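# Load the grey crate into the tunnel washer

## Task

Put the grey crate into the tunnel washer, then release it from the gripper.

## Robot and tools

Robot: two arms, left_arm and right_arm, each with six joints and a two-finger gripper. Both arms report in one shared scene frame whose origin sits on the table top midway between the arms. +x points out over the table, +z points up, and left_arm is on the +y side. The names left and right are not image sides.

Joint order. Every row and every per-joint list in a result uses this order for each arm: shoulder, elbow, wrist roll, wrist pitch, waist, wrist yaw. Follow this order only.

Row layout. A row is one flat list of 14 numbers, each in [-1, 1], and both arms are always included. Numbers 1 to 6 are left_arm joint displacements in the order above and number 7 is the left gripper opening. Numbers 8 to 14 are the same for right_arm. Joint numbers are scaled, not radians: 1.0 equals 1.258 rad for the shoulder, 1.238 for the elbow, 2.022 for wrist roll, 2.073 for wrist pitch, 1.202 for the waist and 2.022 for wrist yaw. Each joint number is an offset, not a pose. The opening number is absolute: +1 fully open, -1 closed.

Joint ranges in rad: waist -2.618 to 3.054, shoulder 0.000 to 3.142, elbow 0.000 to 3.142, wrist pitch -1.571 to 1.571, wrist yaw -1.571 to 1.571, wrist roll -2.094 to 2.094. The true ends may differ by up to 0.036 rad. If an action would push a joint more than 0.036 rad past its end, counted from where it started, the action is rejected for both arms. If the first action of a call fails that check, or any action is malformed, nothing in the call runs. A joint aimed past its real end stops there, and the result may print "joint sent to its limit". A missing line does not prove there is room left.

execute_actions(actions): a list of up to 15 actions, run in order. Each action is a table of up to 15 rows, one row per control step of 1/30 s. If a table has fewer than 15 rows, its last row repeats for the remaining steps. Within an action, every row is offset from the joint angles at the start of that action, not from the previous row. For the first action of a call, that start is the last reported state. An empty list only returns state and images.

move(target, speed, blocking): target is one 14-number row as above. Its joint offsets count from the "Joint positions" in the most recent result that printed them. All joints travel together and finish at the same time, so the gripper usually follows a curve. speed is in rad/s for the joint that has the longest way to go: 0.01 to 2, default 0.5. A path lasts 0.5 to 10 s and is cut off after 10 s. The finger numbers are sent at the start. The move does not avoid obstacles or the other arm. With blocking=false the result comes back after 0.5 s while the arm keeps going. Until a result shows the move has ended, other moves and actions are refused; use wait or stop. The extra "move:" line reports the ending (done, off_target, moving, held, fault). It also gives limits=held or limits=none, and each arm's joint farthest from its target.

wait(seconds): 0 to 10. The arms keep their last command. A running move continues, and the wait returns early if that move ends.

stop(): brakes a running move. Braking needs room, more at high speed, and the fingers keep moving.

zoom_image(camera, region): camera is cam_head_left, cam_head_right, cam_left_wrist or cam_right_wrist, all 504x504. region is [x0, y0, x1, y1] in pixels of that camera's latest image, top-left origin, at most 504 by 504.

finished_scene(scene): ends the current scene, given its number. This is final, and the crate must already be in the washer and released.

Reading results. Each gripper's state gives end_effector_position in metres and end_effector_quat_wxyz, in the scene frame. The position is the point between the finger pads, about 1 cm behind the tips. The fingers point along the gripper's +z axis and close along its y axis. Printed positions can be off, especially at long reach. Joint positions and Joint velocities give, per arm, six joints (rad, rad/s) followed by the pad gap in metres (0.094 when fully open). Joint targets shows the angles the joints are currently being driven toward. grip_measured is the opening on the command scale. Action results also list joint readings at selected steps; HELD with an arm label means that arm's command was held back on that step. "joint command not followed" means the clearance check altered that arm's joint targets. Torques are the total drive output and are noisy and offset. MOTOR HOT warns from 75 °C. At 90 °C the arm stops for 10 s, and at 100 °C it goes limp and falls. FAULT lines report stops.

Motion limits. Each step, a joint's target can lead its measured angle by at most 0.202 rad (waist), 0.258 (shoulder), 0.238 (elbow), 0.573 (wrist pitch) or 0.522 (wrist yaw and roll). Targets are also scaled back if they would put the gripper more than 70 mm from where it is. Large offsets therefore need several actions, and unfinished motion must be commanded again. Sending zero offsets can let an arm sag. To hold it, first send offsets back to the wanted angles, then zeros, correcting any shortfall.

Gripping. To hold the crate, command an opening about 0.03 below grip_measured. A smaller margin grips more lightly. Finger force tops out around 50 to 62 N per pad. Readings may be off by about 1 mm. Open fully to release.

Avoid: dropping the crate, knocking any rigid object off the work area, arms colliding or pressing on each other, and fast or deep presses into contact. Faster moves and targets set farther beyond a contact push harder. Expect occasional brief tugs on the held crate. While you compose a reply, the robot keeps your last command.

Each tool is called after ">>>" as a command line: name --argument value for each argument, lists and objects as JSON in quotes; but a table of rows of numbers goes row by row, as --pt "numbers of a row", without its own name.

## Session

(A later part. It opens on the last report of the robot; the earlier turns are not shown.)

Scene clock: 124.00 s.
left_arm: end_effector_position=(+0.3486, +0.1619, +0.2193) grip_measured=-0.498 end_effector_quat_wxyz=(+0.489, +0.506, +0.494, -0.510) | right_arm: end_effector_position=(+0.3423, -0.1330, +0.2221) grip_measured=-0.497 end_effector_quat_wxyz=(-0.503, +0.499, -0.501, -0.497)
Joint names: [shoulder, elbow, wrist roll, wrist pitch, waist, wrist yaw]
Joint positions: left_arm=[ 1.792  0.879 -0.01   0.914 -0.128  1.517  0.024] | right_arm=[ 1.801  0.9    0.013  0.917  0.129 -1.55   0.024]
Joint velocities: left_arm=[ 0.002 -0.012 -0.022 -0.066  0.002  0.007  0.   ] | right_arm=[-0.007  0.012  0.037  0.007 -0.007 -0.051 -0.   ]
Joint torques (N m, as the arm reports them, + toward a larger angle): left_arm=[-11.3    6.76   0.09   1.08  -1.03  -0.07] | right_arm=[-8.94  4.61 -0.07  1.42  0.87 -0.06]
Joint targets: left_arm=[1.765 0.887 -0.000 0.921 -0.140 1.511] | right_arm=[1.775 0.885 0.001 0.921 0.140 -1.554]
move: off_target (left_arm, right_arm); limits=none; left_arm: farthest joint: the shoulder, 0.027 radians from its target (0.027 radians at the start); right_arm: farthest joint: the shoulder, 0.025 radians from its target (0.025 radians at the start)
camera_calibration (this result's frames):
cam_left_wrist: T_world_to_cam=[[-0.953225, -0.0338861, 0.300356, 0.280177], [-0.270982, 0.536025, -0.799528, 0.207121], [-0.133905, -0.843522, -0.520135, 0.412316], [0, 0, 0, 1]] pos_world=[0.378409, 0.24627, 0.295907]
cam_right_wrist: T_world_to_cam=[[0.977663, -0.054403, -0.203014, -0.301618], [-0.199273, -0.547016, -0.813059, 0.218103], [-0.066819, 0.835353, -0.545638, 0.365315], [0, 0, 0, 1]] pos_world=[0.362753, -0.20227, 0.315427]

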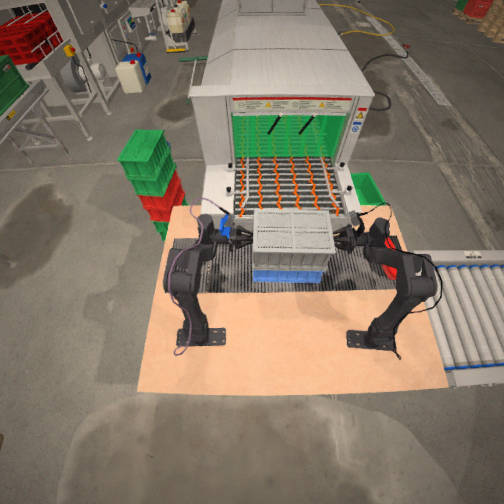

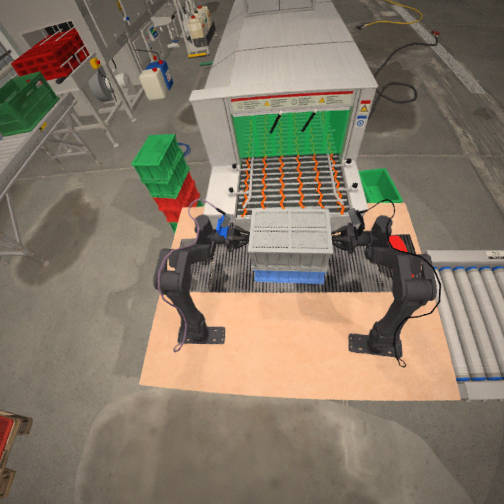

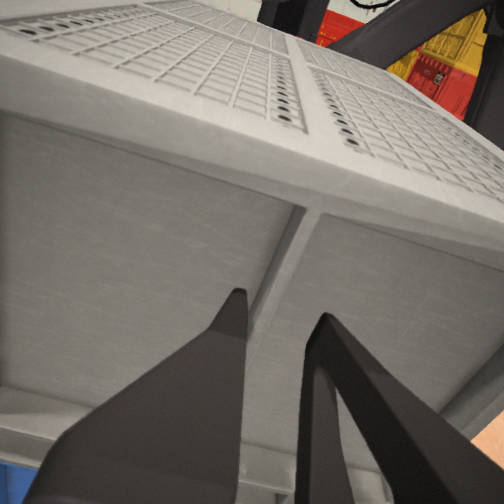

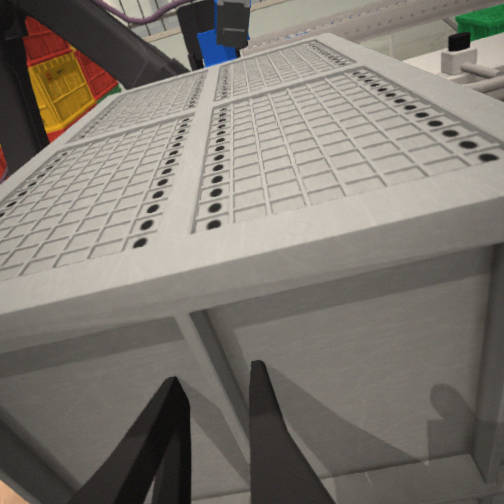

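>>> move --target '[-0.0215,0.006,0.005,0.003,-0.022,-0.021,-0.5, -0.020,-0.012,-0.006,0.002,0.018,-0.002,-0.5]' --speed 0.15

Scene clock: 126.13 s.
left_arm: end_effector_position=(+0.3511, +0.1593, +0.2193) grip_measured=-0.498 end_effector_quat_wxyz=(+0.493, +0.502, +0.497, -0.507) | right_arm: end_effector_position=(+0.3422, -0.1326, +0.2221) grip_measured=-0.497 end_effector_quat_wxyz=(-0.503, +0.499, -0.501, -0.497)
Joint names: [shoulder, elbow, wrist roll, wrist pitch, waist, wrist yaw]
Joint positions: left_arm=[ 1.792  0.879 -0.01   0.914 -0.136  1.494  0.024] | right_arm=[ 1.801  0.9    0.013  0.917  0.13  -1.549  0.024]
Joint velocities: left_arm=[ 0.002  0.002 -0.007  0.007  0.007 -0.037 -0.   ] | right_arm=[ 0.002  0.002 -0.081 -0.007  0.012 -0.066  0.   ]
Joint torques (N m, as the arm reports them, + toward a larger angle): left_arm=[-11.32   6.77   0.09   1.09  -1.73  -0.2 ] | right_arm=[-8.94  4.7  -0.11  1.4   1.67 -0.05]
Joint targets: left_arm=[1.765 0.887 -0.000 0.921 -0.155 1.474] | right_arm=[1.775 0.885 0.001 0.921 0.151 -1.553]
move: off_target (left_arm, right_arm); limits=none; left_arm: farthest joint: the shoulder, 0.027 radians from its target (0.027 radians at the start); right_arm: farthest joint: the shoulder, 0.025 radians from its target (0.025 radians at the start)
camera_calibration (this result's frames):
cam_left_wrist: T_world_to_cam=[[-0.952596, -0.0484132, 0.300362, 0.284561], [-0.279132, 0.531792, -0.799551, 0.212721], [-0.121021, -0.84549, -0.520097, 0.406272], [0, 0, 0, 1]] pos_world=[0.379616, 0.244152, 0.295911]
cam_right_wrist: T_world_to_cam=[[0.977705, -0.0536557, -0.203014, -0.301371], [-0.198855, -0.547162, -0.813062, 0.218133], [-0.0674564, 0.835305, -0.545633, 0.365181], [0, 0, 0, 1]] pos_world=[0.362663, -0.201854, 0.315428]

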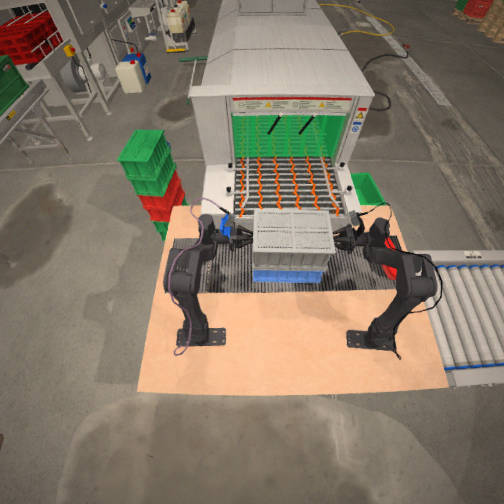

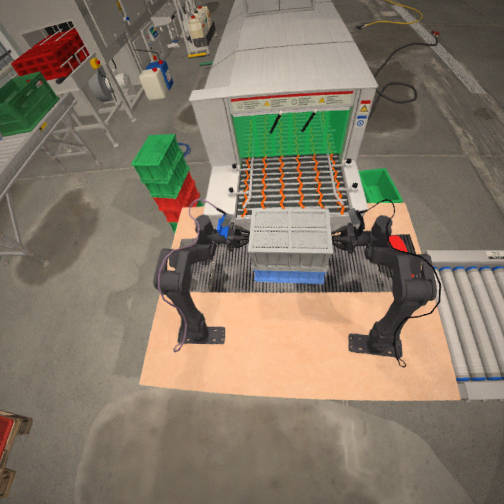

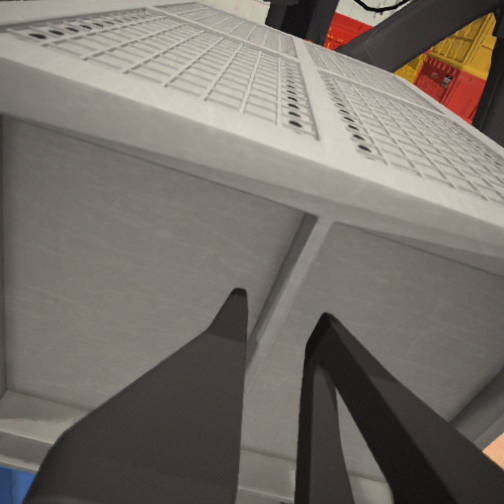

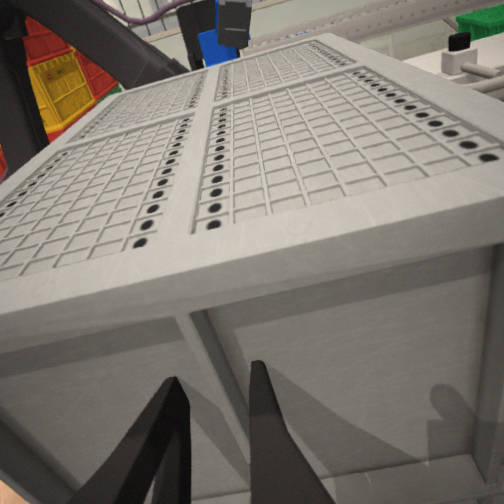

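>>> execute_actions --actions '[[[-0.0215,0.006,0,0,-0.005,0,-0.8, -0.020,-0.012,0,0,0.005,0,-0.8]],[[0,0,0,0,0,0,-0.97,0,0,0,0,0,0,-0.97]]]'

Scene clock: 128.17 s.
left_arm: end_effector_position=(+0.3522, +0.1593, +0.2193) grip_measured=-0.940 end_effector_quat_wxyz=(+0.495, +0.501, +0.499, -0.505) | right_arm: end_effector_position=(+0.3435, -0.1326, +0.2222) grip_measured=-0.939 end_effector_quat_wxyz=(-0.505, +0.498, -0.502, -0.495)
Joint names: [shoulder, elbow, wrist roll, wrist pitch, waist, wrist yaw]
Joint positions: left_arm=[ 1.792  0.879 -0.01   0.914 -0.136  1.488  0.003] | right_arm=[ 1.801  0.9    0.012  0.918  0.13  -1.542  0.003]
Joint velocities: left_arm=[ 0.017  0.007 -0.007 -0.037  0.002 -0.022  0.   ] | right_arm=[-0.002  0.012 -0.007 -0.037  0.002  0.037  0.   ]
Joint torques (N m, as the arm reports them, + toward a larger angle): left_arm=[-8.91  6.15 -0.01  1.04 -0.06  0.01] | right_arm=[-6.98  5.89  0.04  1.36  0.04 -0.05]
Joint targets: left_arm=[1.792 0.879 -0.010 0.914 -0.136 1.491] | right_arm=[1.801 0.900 0.013 0.917 0.130 -1.545]
Step readings (joint positions; steps 1 to 15: 1st action; 16 to 30: 2nd action):
0: left_arm=[1.792 0.879 -0.010 0.914 -0.136 1.494] | right_arm=[1.801 0.900 0.013 0.917 0.130 -1.549]
1: left_arm=[1.792 0.879 -0.010 0.914 -0.136 1.493] | right_arm=[1.801 0.900 0.013 0.917 0.130 -1.548]
2: left_arm=[1.792 0.879 -0.010 0.914 -0.136 1.492] | right_arm=[1.801 0.900 0.013 0.917 0.130 -1.545]
4: left_arm=[1.792 0.879 -0.010 0.914 -0.136 1.491] | right_arm=[1.801 0.900 0.013 0.917 0.130 -1.545]
8: left_arm=[1.792 0.879 -0.010 0.914 -0.136 1.491] | right_arm=[1.801 0.900 0.013 0.917 0.130 -1.545]
15: left_arm=[1.792 0.879 -0.010 0.914 -0.136 1.491] | right_arm=[1.801 0.900 0.013 0.917 0.130 -1.545]
16: left_arm=[1.792 0.879 -0.010 0.914 -0.136 1.488] | right_arm=[1.801 0.900 0.013 0.917 0.130 -1.542]
17: left_arm=[1.792 0.879 -0.010 0.914 -0.136 1.488] | right_arm=[1.801 0.900 0.013 0.918 0.130 -1.542]
19: left_arm=[1.792 0.879 -0.010 0.914 -0.136 1.488] | right_arm=[1.801 0.900 0.012 0.918 0.130 -1.542]
23: left_arm=[1.792 0.879 -0.010 0.914 -0.136 1.488] | right_arm=[1.801 0.900 0.012 0.918 0.130 -1.542]
30: Joint positions above
camera_calibration (this result's frames):
cam_left_wrist: T_world_to_cam=[[-0.952303, -0.0538598, 0.300363, 0.286295], [-0.282172, 0.530177, -0.799557, 0.214345], [-0.116182, -0.846175, -0.520087, 0.404786], [0, 0, 0, 1]] pos_world=[0.380151, 0.244298, 0.295912]
cam_right_wrist: T_world_to_cam=[[0.977752, -0.0607162, -0.200786, -0.30406], [-0.200955, -0.54561, -0.813589, 0.219513], [-0.0601527, 0.835837, -0.545673, 0.36291], [0, 0, 0, 1]] pos_world=[0.363238, -0.202026, 0.315573]

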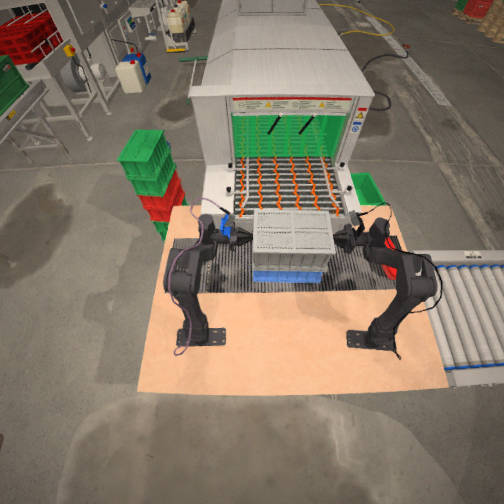

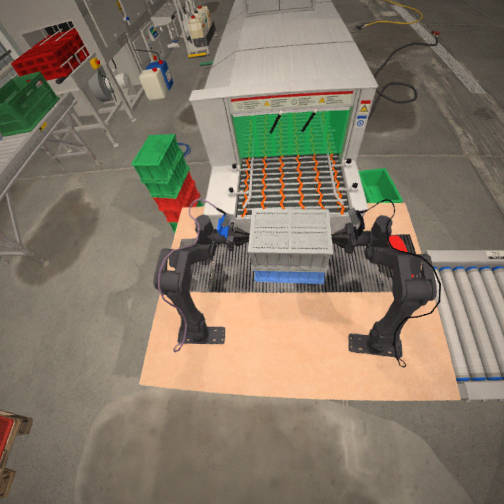

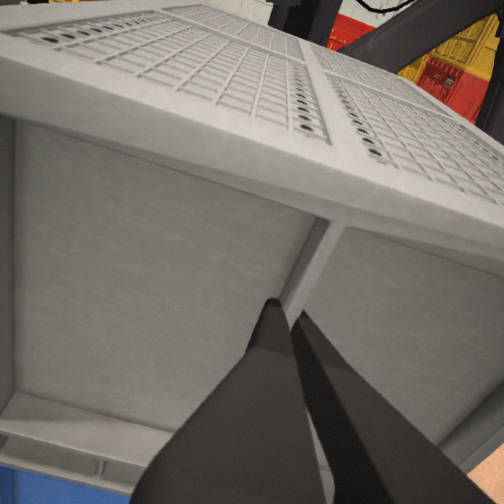

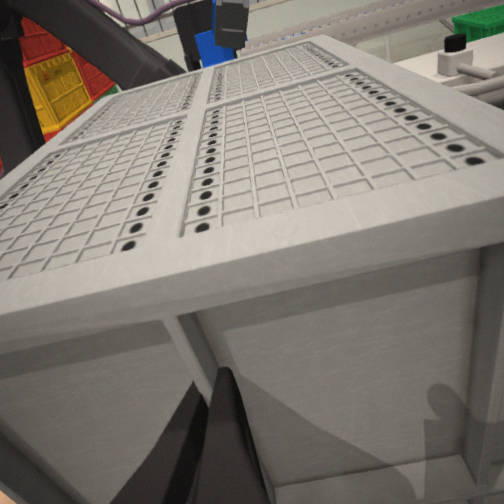

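>>> move --target '[-0.097,0.068,0,-0.070,-0.007,0,-0.98, -0.095,0.068,0,-0.070,0.007,0,-0.98]' --speed 0.15

Scene clock: 131.50 s.
left_arm: end_effector_position=(+0.3501, +0.1596, +0.2496) grip_measured=-0.940 end_effector_quat_wxyz=(+0.490, +0.496, +0.505, -0.509) | right_arm: end_effector_position=(+0.3406, -0.1327, +0.2539) grip_measured=-0.939 end_effector_quat_wxyz=(-0.503, +0.496, -0.504, -0.497)
Joint names: [shoulder, elbow, wrist roll, wrist pitch, waist, wrist yaw]
Joint positions: left_arm=[ 1.708  0.931 -0.009  0.759 -0.136  1.487  0.003] | right_arm=[ 1.716  0.951  0.008  0.771  0.13  -1.542  0.003]
Joint velocities: left_arm=[ 0.002  0.002 -0.022 -0.051  0.002 -0.037  0.001] | right_arm=[ 0.032  0.002  0.051 -0.007 -0.012 -0.037  0.001]
Joint torques (N m, as the arm reports them, + toward a larger angle): left_arm=[-11.92   9.39  -0.01   1.15  -0.73   0.01] | right_arm=[-9.43  9.08  0.05  1.31  0.71 -0.02]
Joint targets: left_arm=[1.670 0.964 -0.010 0.769 -0.144 1.489] | right_arm=[1.681 0.984 0.012 0.773 0.138 -1.542]
move: off_target (left_arm, right_arm); limits=none; left_arm: farthest joint: the shoulder, 0.038 radians from its target (0.122 radians at the start); right_arm: farthest joint: the shoulder, 0.034 radians from its target (0.119 radians at the start)
camera_calibration (this result's frames):
cam_left_wrist: T_world_to_cam=[[-0.946205, -0.0562654, 0.318638, 0.268927], [-0.298601, 0.531155, -0.792913, 0.241809], [-0.124633, -0.845404, -0.519382, 0.423156], [0, 0, 0, 1]] pos_world=[0.379403, 0.244431, 0.325822]
cam_right_wrist: T_world_to_cam=[[0.976089, -0.061135, -0.208598, -0.292407], [-0.207674, -0.54571, -0.811832, 0.246518], [-0.0642026, 0.835741, -0.545358, 0.381347], [0, 0, 0, 1]] pos_world=[0.361094, -0.202056, 0.347107]

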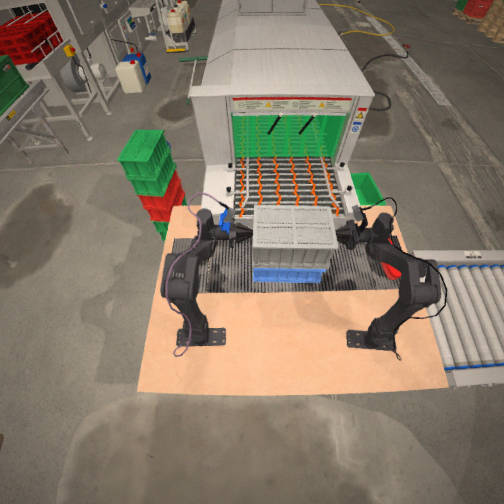

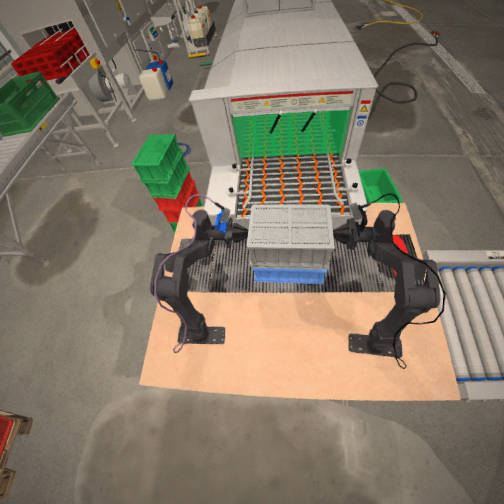

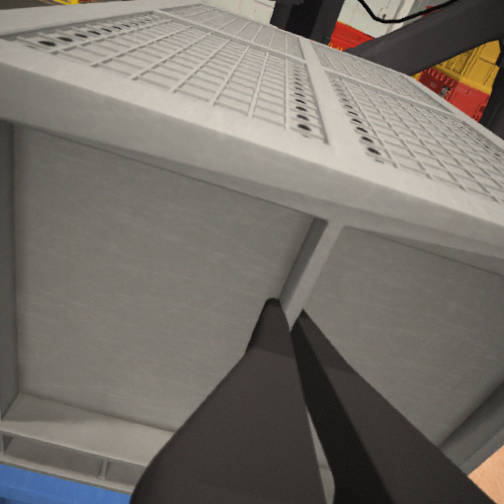

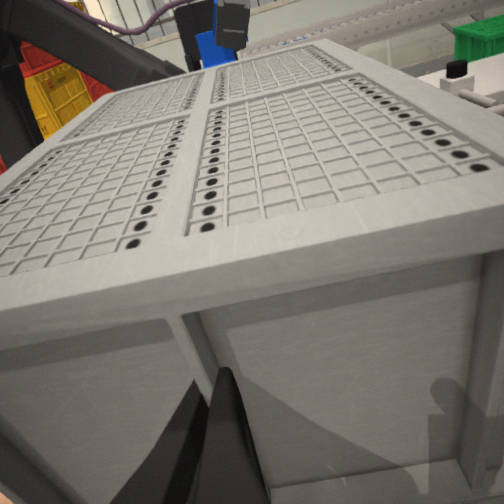

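>>> zoom_image --camera "cam_head_left" --region '[200, 150, 380, 310]'

>>> zoom_image --camera "cam_left_wrist" --region '[0, 340, 260, 504]'

Region (200, 150, 380, 310) of cam_head_left's 504x504 image, scaled by 2.800, with more detail than that image has.

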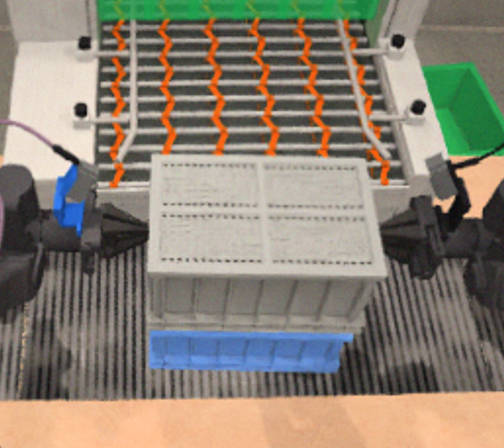

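Region (0, 340, 260, 504) of cam_left_wrist's 504x504 image, scaled by 1.938, with more detail than that image has; it fills the top 318 rows of this view, and the rest is white.

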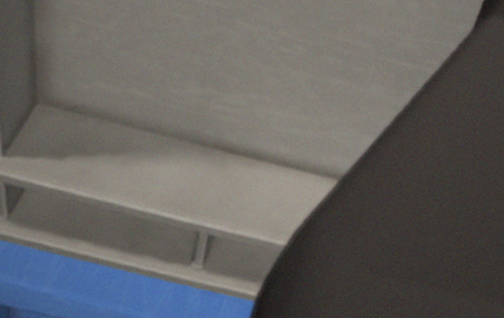

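>>> move --target '[0.122,0.303,0.004,-0.077,0.010,0.009,-0.98, 0.126,0.302,-0.004,-0.085,0.003,-0.001,-0.98]' --speed 0.3

Scene clock: 143.43 s.
left_arm: end_effector_position=(+0.4110, +0.1597, +0.2841) grip_measured=-0.940 end_effector_quat_wxyz=(+0.495, +0.498, +0.503, -0.505) | right_arm: end_effector_position=(+0.3999, -0.1325, +0.2882) grip_measured=-0.939 end_effector_quat_wxyz=(-0.506, +0.497, -0.503, -0.494)
Joint names: [shoulder, elbow, wrist roll, wrist pitch, waist, wrist yaw]
Joint positions: left_arm=[ 1.862  1.269 -0.009  0.587 -0.121  1.495  0.003] | right_arm=[ 1.869  1.289  0.008  0.594  0.129 -1.541  0.003]
Joint velocities: left_arm=[ 0.002  0.007 -0.007 -0.037 -0.002  0.022 -0.001] | right_arm=[-0.002  0.002 -0.051  0.066 -0.002  0.066  0.001]
Joint torques (N m, as the arm reports them, + toward a larger angle): left_arm=[-10.54  10.12   0.07   1.19  -0.27   0.06] | right_arm=[-8.09  9.72 -0.04  1.37  0.43 -0.07]
Joint targets: left_arm=[1.861 1.306 -0.001 0.599 -0.124 1.505] | right_arm=[1.874 1.325 -0.000 0.595 0.133 -1.544]
move: off_target (left_arm, right_arm); limits=none; left_arm: farthest joint: the elbow, 0.037 radians from its target (0.375 radians at the start); right_arm: farthest joint: the elbow, 0.036 radians from its target (0.374 radians at the start)
camera_calibration (this result's frames):
cam_left_wrist: T_world_to_cam=[[-0.949788, -0.0613129, 0.306829, 0.321192], [-0.29167, 0.528506, -0.797251, 0.286041], [-0.113279, -0.846712, -0.519852, 0.444452], [0, 0, 0, 1]] pos_world=[0.438841, 0.244842, 0.360545]
cam_right_wrist: T_world_to_cam=[[0.977815, -0.0633446, -0.199662, -0.346711], [-0.201482, -0.545137, -0.813776, 0.284911], [-0.0572949, 0.835951, -0.545806, 0.401058], [0, 0, 0, 1]] pos_world=[0.419402, -0.201911, 0.381528]

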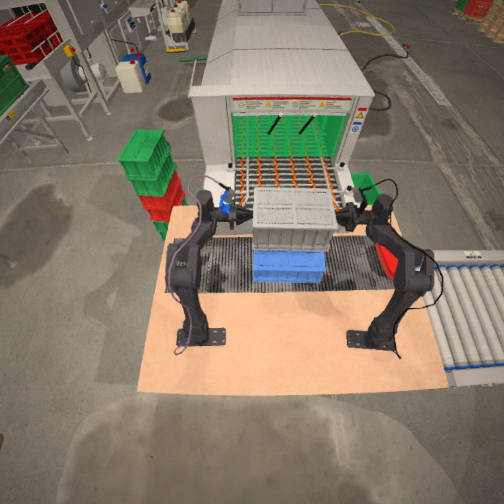

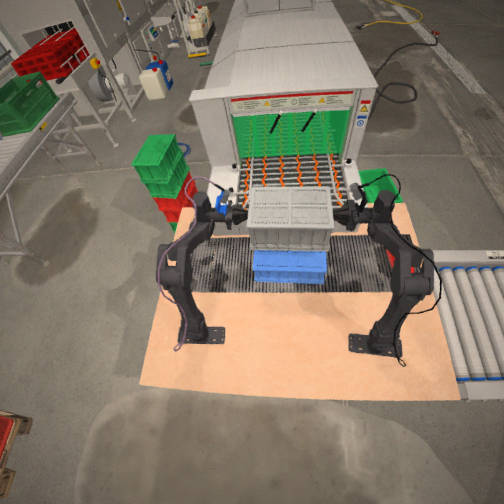

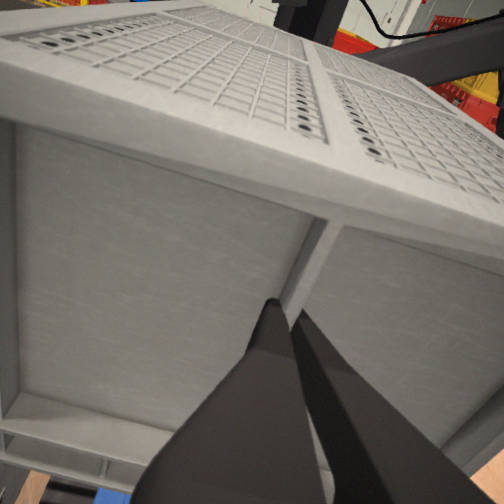

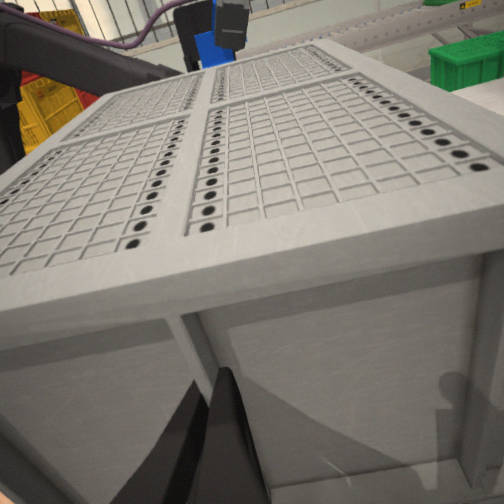

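>>> move --target '[0.203,0.330,0.004,-0.047,0.012,0.013,-0.98, 0.213,0.332,-0.004,-0.061,0.0,-0.004,-0.98]' --speed 0.35

Scene clock: 147.27 s.
left_arm: end_effector_position=(+0.4823, +0.1599, +0.2804) grip_measured=-0.940 end_effector_quat_wxyz=(+0.493, +0.496, +0.505, -0.507) | right_arm: end_effector_position=(+0.4716, -0.1334, +0.2834) grip_measured=-0.939 end_effector_quat_wxyz=(-0.502, +0.493, -0.507, -0.498)
Joint names: [shoulder, elbow, wrist roll, wrist pitch, waist, wrist yaw]
Joint positions: left_arm=[ 2.125  1.638 -0.009  0.474 -0.108  1.508  0.003] | right_arm=[ 2.135  1.662  0.008  0.471  0.125 -1.543  0.003]
Joint velocities: left_arm=[ 0.007  0.007 -0.022 -0.037 -0.007 -0.022 -0.   ] | right_arm=[ 0.002  0.007 -0.066  0.022 -0.002 -0.022  0.001]
Joint torques (N m, as the arm reports them, + toward a larger angle): left_arm=[-13.89  10.56   0.07   1.16   0.1    0.11] | right_arm=[-10.65   9.99  -0.08   1.35   0.32  -0.03]
Joint targets: left_arm=[2.117 1.678 -0.001 0.489 -0.106 1.521] | right_arm=[2.136 1.700 -0.000 0.468 0.128 -1.549]
move: off_target (left_arm, right_arm); limits=none; left_arm: farthest joint: the elbow, 0.039 radians from its target (0.408 radians at the start); right_arm: farthest joint: the elbow, 0.038 radians from its target (0.411 radians at the start)
camera_calibration (this result's frames):
cam_left_wrist: T_world_to_cam=[[-0.947542, -0.061444, 0.313669, 0.387082], [-0.297431, 0.528842, -0.794897, 0.305857], [-0.117039, -0.846494, -0.519375, 0.452466], [0, 0, 0, 1]] pos_world=[0.510704, 0.245044, 0.356709]
cam_right_wrist: T_world_to_cam=[[0.974311, -0.0648733, -0.21566, -0.411799], [-0.215632, -0.544972, -0.810252, 0.300688], [-0.0649651, 0.83594, -0.544962, 0.406736], [0, 0, 0, 1]] pos_world=[0.492482, -0.202855, 0.376479]

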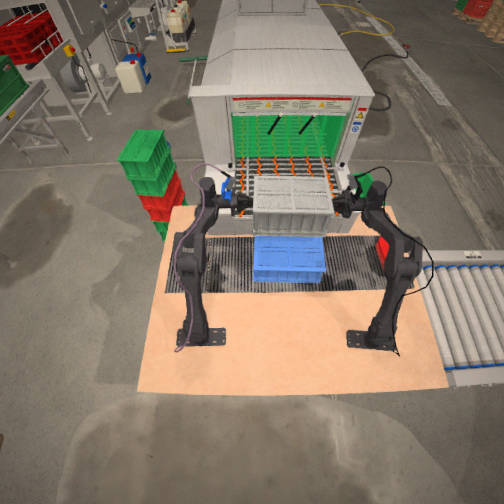

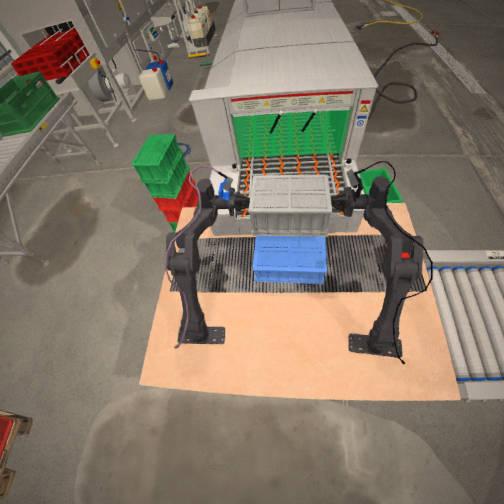

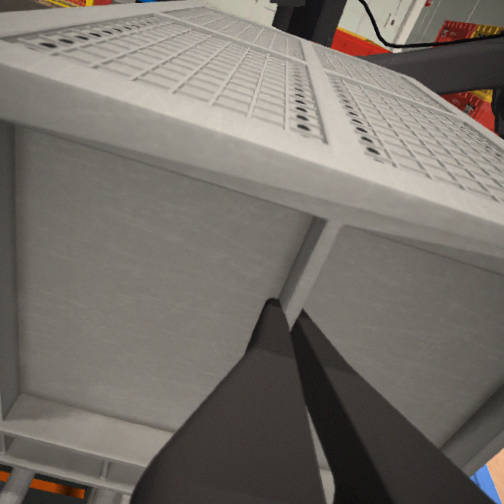

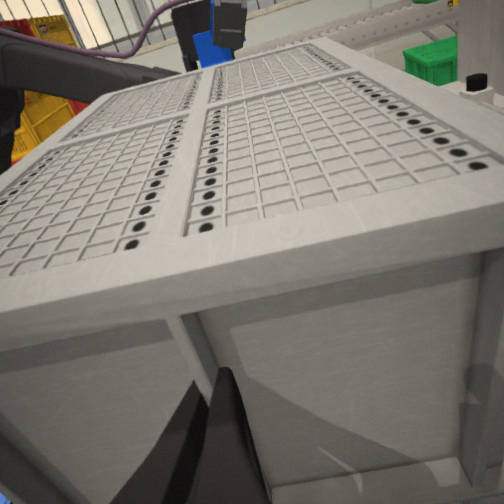

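>>> move --target '[0.208,0.418,0.004,-0.084,0.007,0.013,-0.98, 0.225,0.434,-0.004,-0.098,0.003,-0.004,-0.98]' --speed 0.35

Scene clock: 150.30 s.
left_arm: end_effector_position=(+0.5447, +0.1596, +0.2875) grip_measured=-0.940 end_effector_quat_wxyz=(+0.497, +0.500, +0.500, -0.503) | right_arm: end_effector_position=(+0.5346, -0.1345, +0.2906) grip_measured=-0.939 end_effector_quat_wxyz=(-0.506, +0.498, -0.502, -0.494)
Joint names: [shoulder, elbow, wrist roll, wrist pitch, waist, wrist yaw]
Joint positions: left_arm=[ 2.397  2.116 -0.009  0.285 -0.101  1.517  0.003] | right_arm=[ 2.418  2.162  0.008  0.271  0.122 -1.548  0.003]
Joint velocities: left_arm=[-0.012 -0.002 -0.037  0.051  0.002  0.007 -0.001] | right_arm=[-0.007  0.022 -0.051 -0.007  0.002 -0.022 -0.001]
Joint torques (N m, as the arm reports them, + toward a larger angle): left_arm=[-16.38  10.65   0.07   1.22   0.03   0.12] | right_arm=[-12.96  10.04  -0.05   1.32   0.51  -0.03]
Joint targets: left_arm=[2.387 2.156 -0.001 0.300 -0.100 1.534] | right_arm=[2.418 2.200 -0.000 0.268 0.128 -1.551]
move: off_target (left_arm, right_arm); limits=none; left_arm: farthest joint: the elbow, 0.039 radians from its target (0.517 radians at the start); right_arm: farthest joint: the elbow, 0.037 radians from its target (0.537 radians at the start)
camera_calibration (this result's frames):
cam_left_wrist: T_world_to_cam=[[-0.952891, -0.0592826, 0.297462, 0.451171], [-0.282759, 0.528484, -0.80047, 0.323955], [-0.10975, -0.846871, -0.520351, 0.45954], [0, 0, 0, 1]] pos_world=[0.571953, 0.244712, 0.364232]
cam_right_wrist: T_world_to_cam=[[0.977939, -0.0626217, -0.199281, -0.478077], [-0.200755, -0.545381, -0.813792, 0.312476], [-0.0577231, 0.835846, -0.545921, 0.412022], [0, 0, 0, 1]] pos_world=[0.554045, -0.203907, 0.38395]

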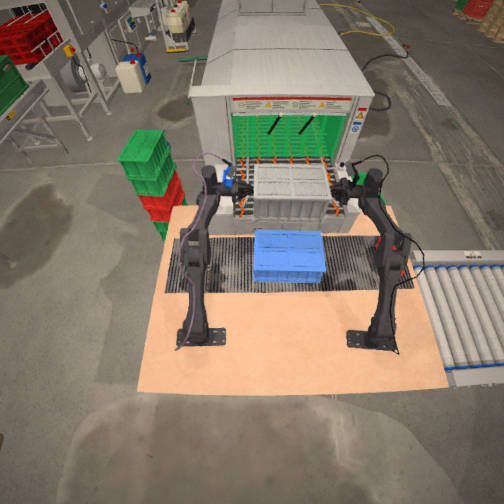

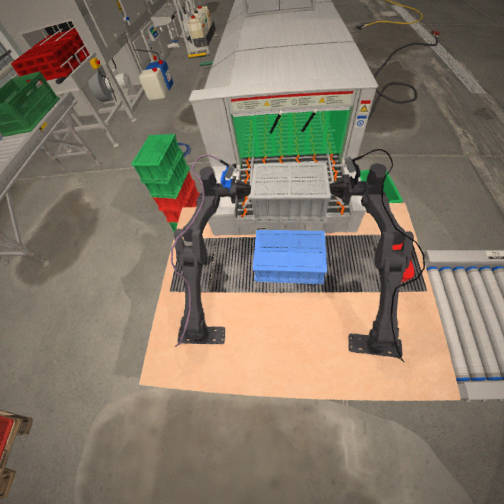

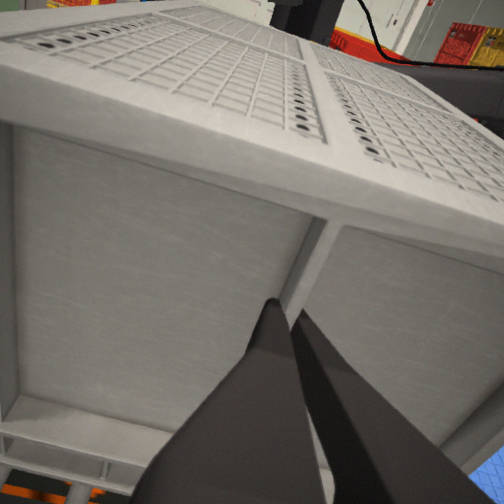

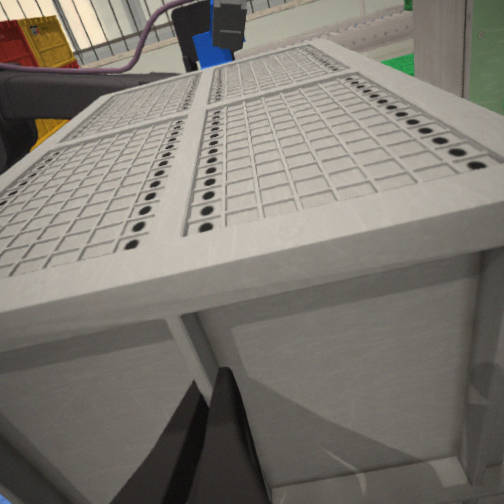

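>>> zoom_image --camera "cam_head_left" --region '[190, 120, 400, 290]'

Region (190, 120, 400, 290) of cam_head_left's 504x504 image, scaled by 2.400, with more detail than that image has; it fills the top 408 rows of this view, and the rest is white.

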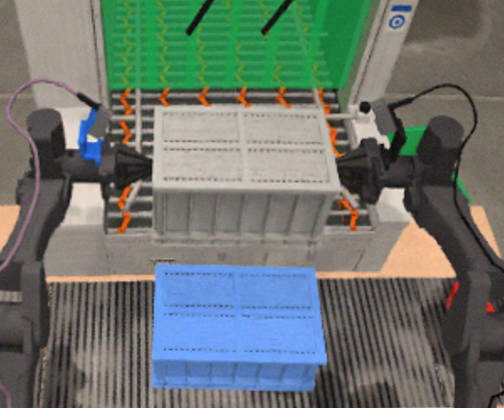

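>>> move --target '[0.026,-0.038,0.004,0.048,0.001,0.006,-0.98, 0.035,-0.046,-0.004,0.045,0.005,-0.002,-0.98]' --speed 0.12

Scene clock: 156.43 s.
left_arm: end_effector_position=(+0.5502, +0.1595, +0.2538) grip_measured=-0.940 end_effector_quat_wxyz=(+0.490, +0.494, +0.506, -0.509) | right_arm: end_effector_position=(+0.5405, -0.1345, +0.2565) grip_measured=-0.939 end_effector_quat_wxyz=(-0.501, +0.492, -0.508, -0.499)
Joint names: [shoulder, elbow, wrist roll, wrist pitch, waist, wrist yaw]
Joint positions: left_arm=[ 2.44   2.067 -0.009  0.352 -0.101  1.517  0.003] | right_arm=[ 2.461  2.111  0.007  0.344  0.122 -1.548  0.003]
Joint velocities: left_arm=[ 0.027  0.002 -0.022 -0.022 -0.012 -0.051 -0.   ] | right_arm=[-0.002  0.007 -0.007 -0.037 -0.007 -0.007  0.   ]
Joint torques (N m, as the arm reports them, + toward a larger angle): left_arm=[-16.6    7.46   0.07   1.28   0.     0.1 ] | right_arm=[-13.27   6.47  -0.03   1.58   0.45  -0.03]
Joint targets: left_arm=[2.430 2.069 -0.001 0.385 -0.100 1.529] | right_arm=[2.462 2.105 -0.000 0.365 0.128 -1.552]
move: off_target (left_arm); limits=none; left_arm: farthest joint: the wrist pitch, 0.032 radians from its target (0.100 radians at the start); right_arm: farthest joint: the wrist pitch, 0.020 radians from its target (0.094 radians at the start)
camera_calibration (this result's frames):
cam_left_wrist: T_world_to_cam=[[-0.944972, -0.0601225, 0.32158, 0.456156], [-0.303278, 0.529602, -0.792177, 0.307571], [-0.122682, -0.846113, -0.518693, 0.449046], [0, 0, 0, 1]] pos_world=[0.579424, 0.244479, 0.329877]
cam_right_wrist: T_world_to_cam=[[0.973544, -0.0626502, -0.219745, -0.483039], [-0.217783, -0.545491, -0.809327, 0.293981], [-0.0691646, 0.835772, -0.544704, 0.399585], [0, 0, 0, 1]] pos_world=[0.561921, -0.20386, 0.349436]

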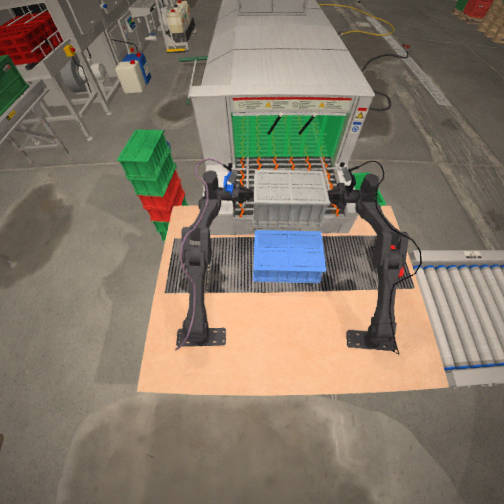

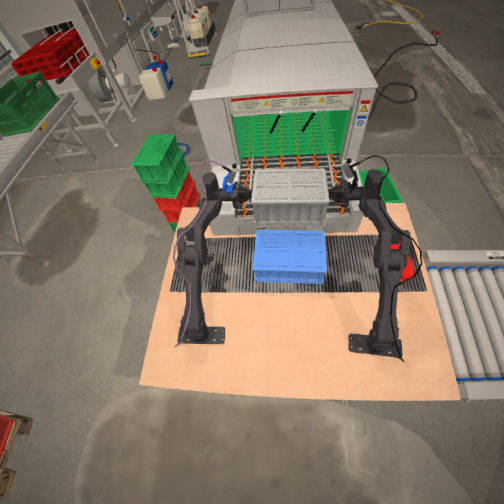

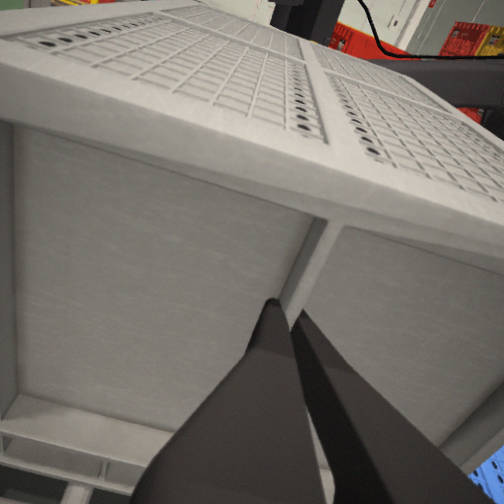

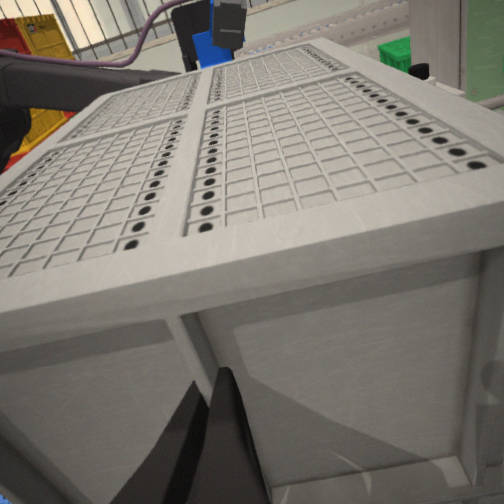

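>>> move --target '[0.003,-0.029,0.004,0.046,0.001,0.006,-0.98, 0.010,-0.038,-0.004,0.041,0.005,-0.002,-0.98]' --speed 0.1

Scene clock: 158.87 s.
left_arm: end_effector_position=(+0.5496, +0.1595, +0.2492) grip_measured=-0.940 end_effector_quat_wxyz=(+0.504, +0.506, +0.493, -0.497) | right_arm: end_effector_position=(+0.5394, -0.1347, +0.2515) grip_measured=-0.939 end_effector_quat_wxyz=(-0.513, +0.505, -0.495, -0.487)
Joint names: [shoulder, elbow, wrist roll, wrist pitch, waist, wrist yaw]
Joint positions: left_arm=[ 2.443  2.039 -0.008  0.432 -0.101  1.517  0.003] | right_arm=[ 2.461  2.078  0.002  0.422  0.121 -1.549  0.003]
Joint velocities: left_arm=[ 0.007 -0.007 -0.007  0.066  0.002  0.037 -0.001] | right_arm=[ 0.002 -0.002  0.007  0.037 -0.007 -0.007 -0.   ]
Joint torques (N m, as the arm reports them, + toward a larger angle): left_arm=[-15.62   6.58   0.05   1.1    0.03   0.07] | right_arm=[-12.33   5.74  -0.03   1.45   0.31  -0.05]
Joint targets: left_arm=[2.444 2.031 -0.001 0.448 -0.100 1.529] | right_arm=[2.474 2.064 -0.001 0.429 0.128 -1.553]
move: done; limits=none; left_arm: farthest joint: the wrist pitch, 0.016 radians from its target (0.095 radians at the start); right_arm: farthest joint: the elbow, 0.014 radians from its target (0.047 radians at the start)
camera_calibration (this result's frames):
cam_left_wrist: T_world_to_cam=[[-0.959941, -0.0592503, 0.273868, 0.476983], [-0.263053, 0.527257, -0.807962, 0.285953], [-0.0965269, -0.847637, -0.521722, 0.433266], [0, 0, 0, 1]] pos_world=[0.574918, 0.244743, 0.326453]
cam_right_wrist: T_world_to_cam=[[0.983305, -0.062623, -0.170851, -0.500636], [-0.177083, -0.54537, -0.819276, 0.270153], [-0.0418713, 0.835853, -0.547354, 0.382927], [0, 0, 0, 1]] pos_world=[0.556151, -0.204088, 0.345393]

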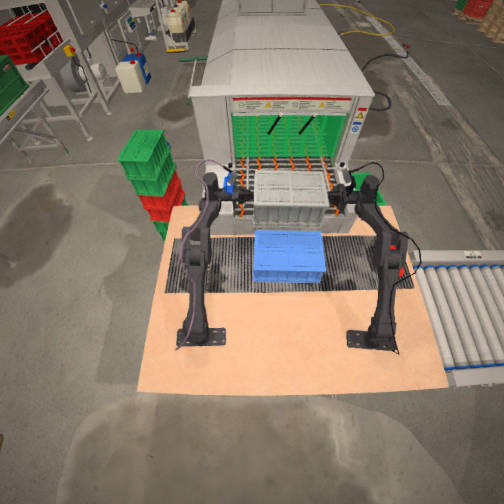

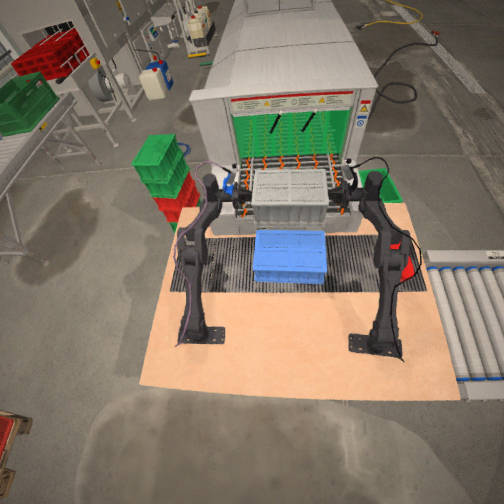

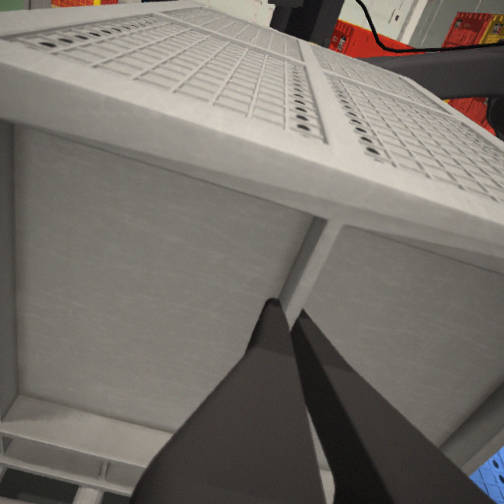

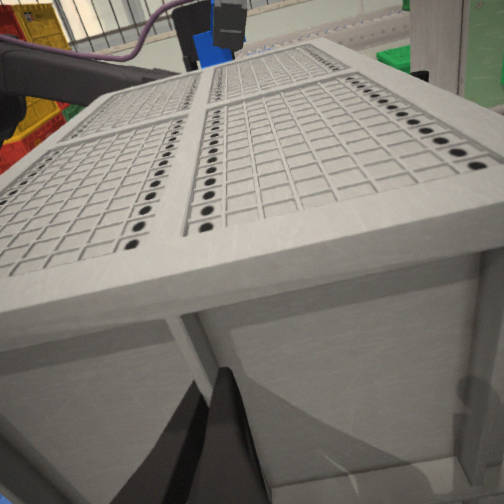

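>>> zoom_image --camera "cam_head_left" --region '[190, 120, 400, 290]'

Region (190, 120, 400, 290) of cam_head_left's 504x504 image, scaled by 2.400, with more detail than that image has; it fills the top 408 rows of this view, and the rest is white.

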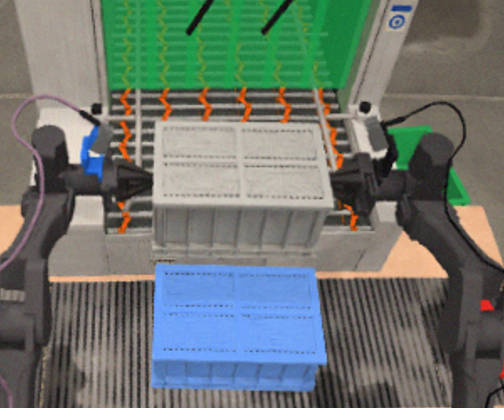

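>>> execute_actions --actions '[[[0,-0.003,0,-0.009,0,0,-0.98, 0.003,-0.004,0,-0.010,0,0,-0.98],[0,-0.005,0,-0.018,0,0,-0.98, 0.004,-0.006,0,-0.021,0,0,-0.98]],[[0,0,0,0,0,0,-0.98,0,0,0,0,0,0,-0.98]]]'

Scene clock: 162.63 s.
left_arm: end_effector_position=(+0.5521, +0.1595, +0.2486) grip_measured=-0.940 end_effector_quat_wxyz=(+0.505, +0.501, +0.499, -0.496) | right_arm: end_effector_position=(+0.5411, -0.1347, +0.2511) grip_measured=-0.939 end_effector_quat_wxyz=(-0.514, +0.501, -0.499, -0.486)
Joint names: [shoulder, elbow, wrist roll, wrist pitch, waist, wrist yaw]
Joint positions: left_arm=[ 2.443  2.039 -0.008  0.423 -0.101  1.503  0.003] | right_arm=[ 2.461  2.078  0.002  0.416  0.121 -1.539  0.003]
Joint velocities: left_arm=[-0.007 -0.002  0.007 -0.125 -0.007 -0.037  0.   ] | right_arm=[-0.002 -0.002  0.022  0.066 -0.017  0.037  0.   ]
Joint torques (N m, as the arm reports them, + toward a larger angle): left_arm=[-15.68   7.24  -0.01   1.01  -0.07   0.01] | right_arm=[-12.97   7.03  -0.03   1.29   0.01  -0.05]
Joint targets: left_arm=[2.443 2.039 -0.008 0.421 -0.101 1.507] | right_arm=[2.461 2.078 0.002 0.412 0.121 -1.542]
Step readings (joint positions; steps 1 to 15: 1st action; 16 to 30: 2nd action):
0: left_arm=[2.443 2.039 -0.008 0.432 -0.101 1.517] | right_arm=[2.461 2.078 0.002 0.422 0.121 -1.549]
1: left_arm=[2.443 2.039 -0.008 0.431 -0.101 1.517] | right_arm=[2.461 2.078 0.002 0.421 0.121 -1.549]
2: left_arm=[2.443 2.039 -0.008 0.426 -0.101 1.516] | right_arm=[2.461 2.078 0.002 0.418 0.121 -1.548]
4: left_arm=[2.443 2.039 -0.008 0.422 -0.101 1.513] | right_arm=[2.461 2.078 0.002 0.414 0.121 -1.546]
8: left_arm=[2.443 2.039 -0.008 0.421 -0.101 1.509] | right_arm=[2.461 2.078 0.002 0.412 0.121 -1.543]
15: left_arm=[2.443 2.039 -0.008 0.421 -0.101 1.507] | right_arm=[2.461 2.078 0.002 0.412 0.121 -1.542]
16: left_arm=[2.443 2.039 -0.008 0.421 -0.101 1.507] | right_arm=[2.461 2.078 0.002 0.413 0.121 -1.542]
17: left_arm=[2.443 2.039 -0.008 0.423 -0.101 1.505] | right_arm=[2.461 2.078 0.002 0.415 0.121 -1.540]
19: left_arm=[2.443 2.039 -0.008 0.423 -0.101 1.504] | right_arm=[2.461 2.078 0.002 0.416 0.121 -1.540]
23: left_arm=[2.443 2.039 -0.008 0.423 -0.101 1.503] | right_arm=[2.461 2.078 0.002 0.416 0.121 -1.539]
30: Joint positions above
camera_calibration (this result's frames):
cam_left_wrist: T_world_to_cam=[[-0.956675, -0.0728236, 0.281903, 0.477946], [-0.277242, 0.523592, -0.805598, 0.293945], [-0.0889353, -0.848851, -0.521097, 0.429032], [0, 0, 0, 1]] pos_world=[0.576889, 0.245083, 0.325634]
cam_right_wrist: T_world_to_cam=[[0.98167, -0.0719338, -0.176495, -0.501337], [-0.186958, -0.543384, -0.818401, 0.275525], [-0.0370338, 0.836397, -0.546872, 0.380162], [0, 0, 0, 1]] pos_world=[0.557738, -0.204313, 0.344906]

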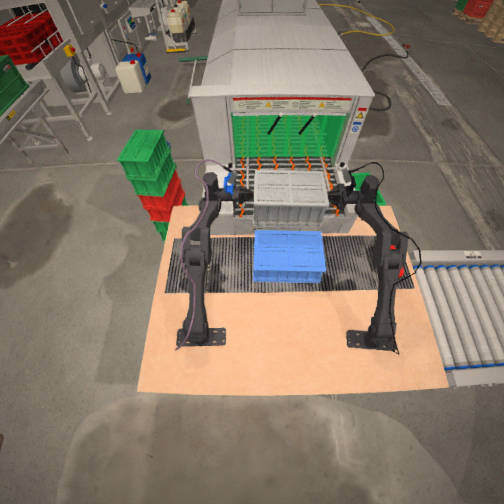

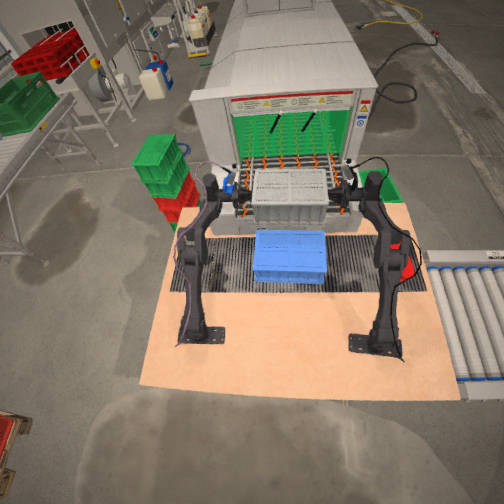

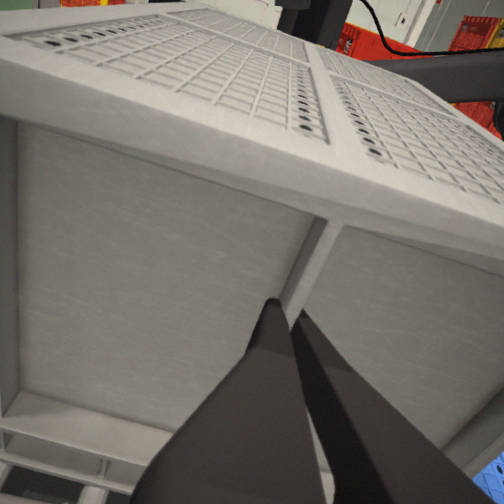

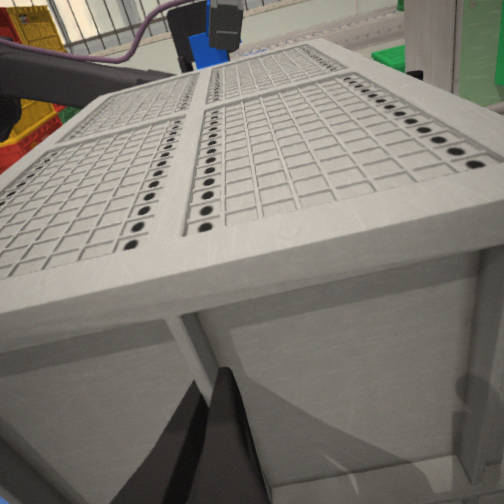

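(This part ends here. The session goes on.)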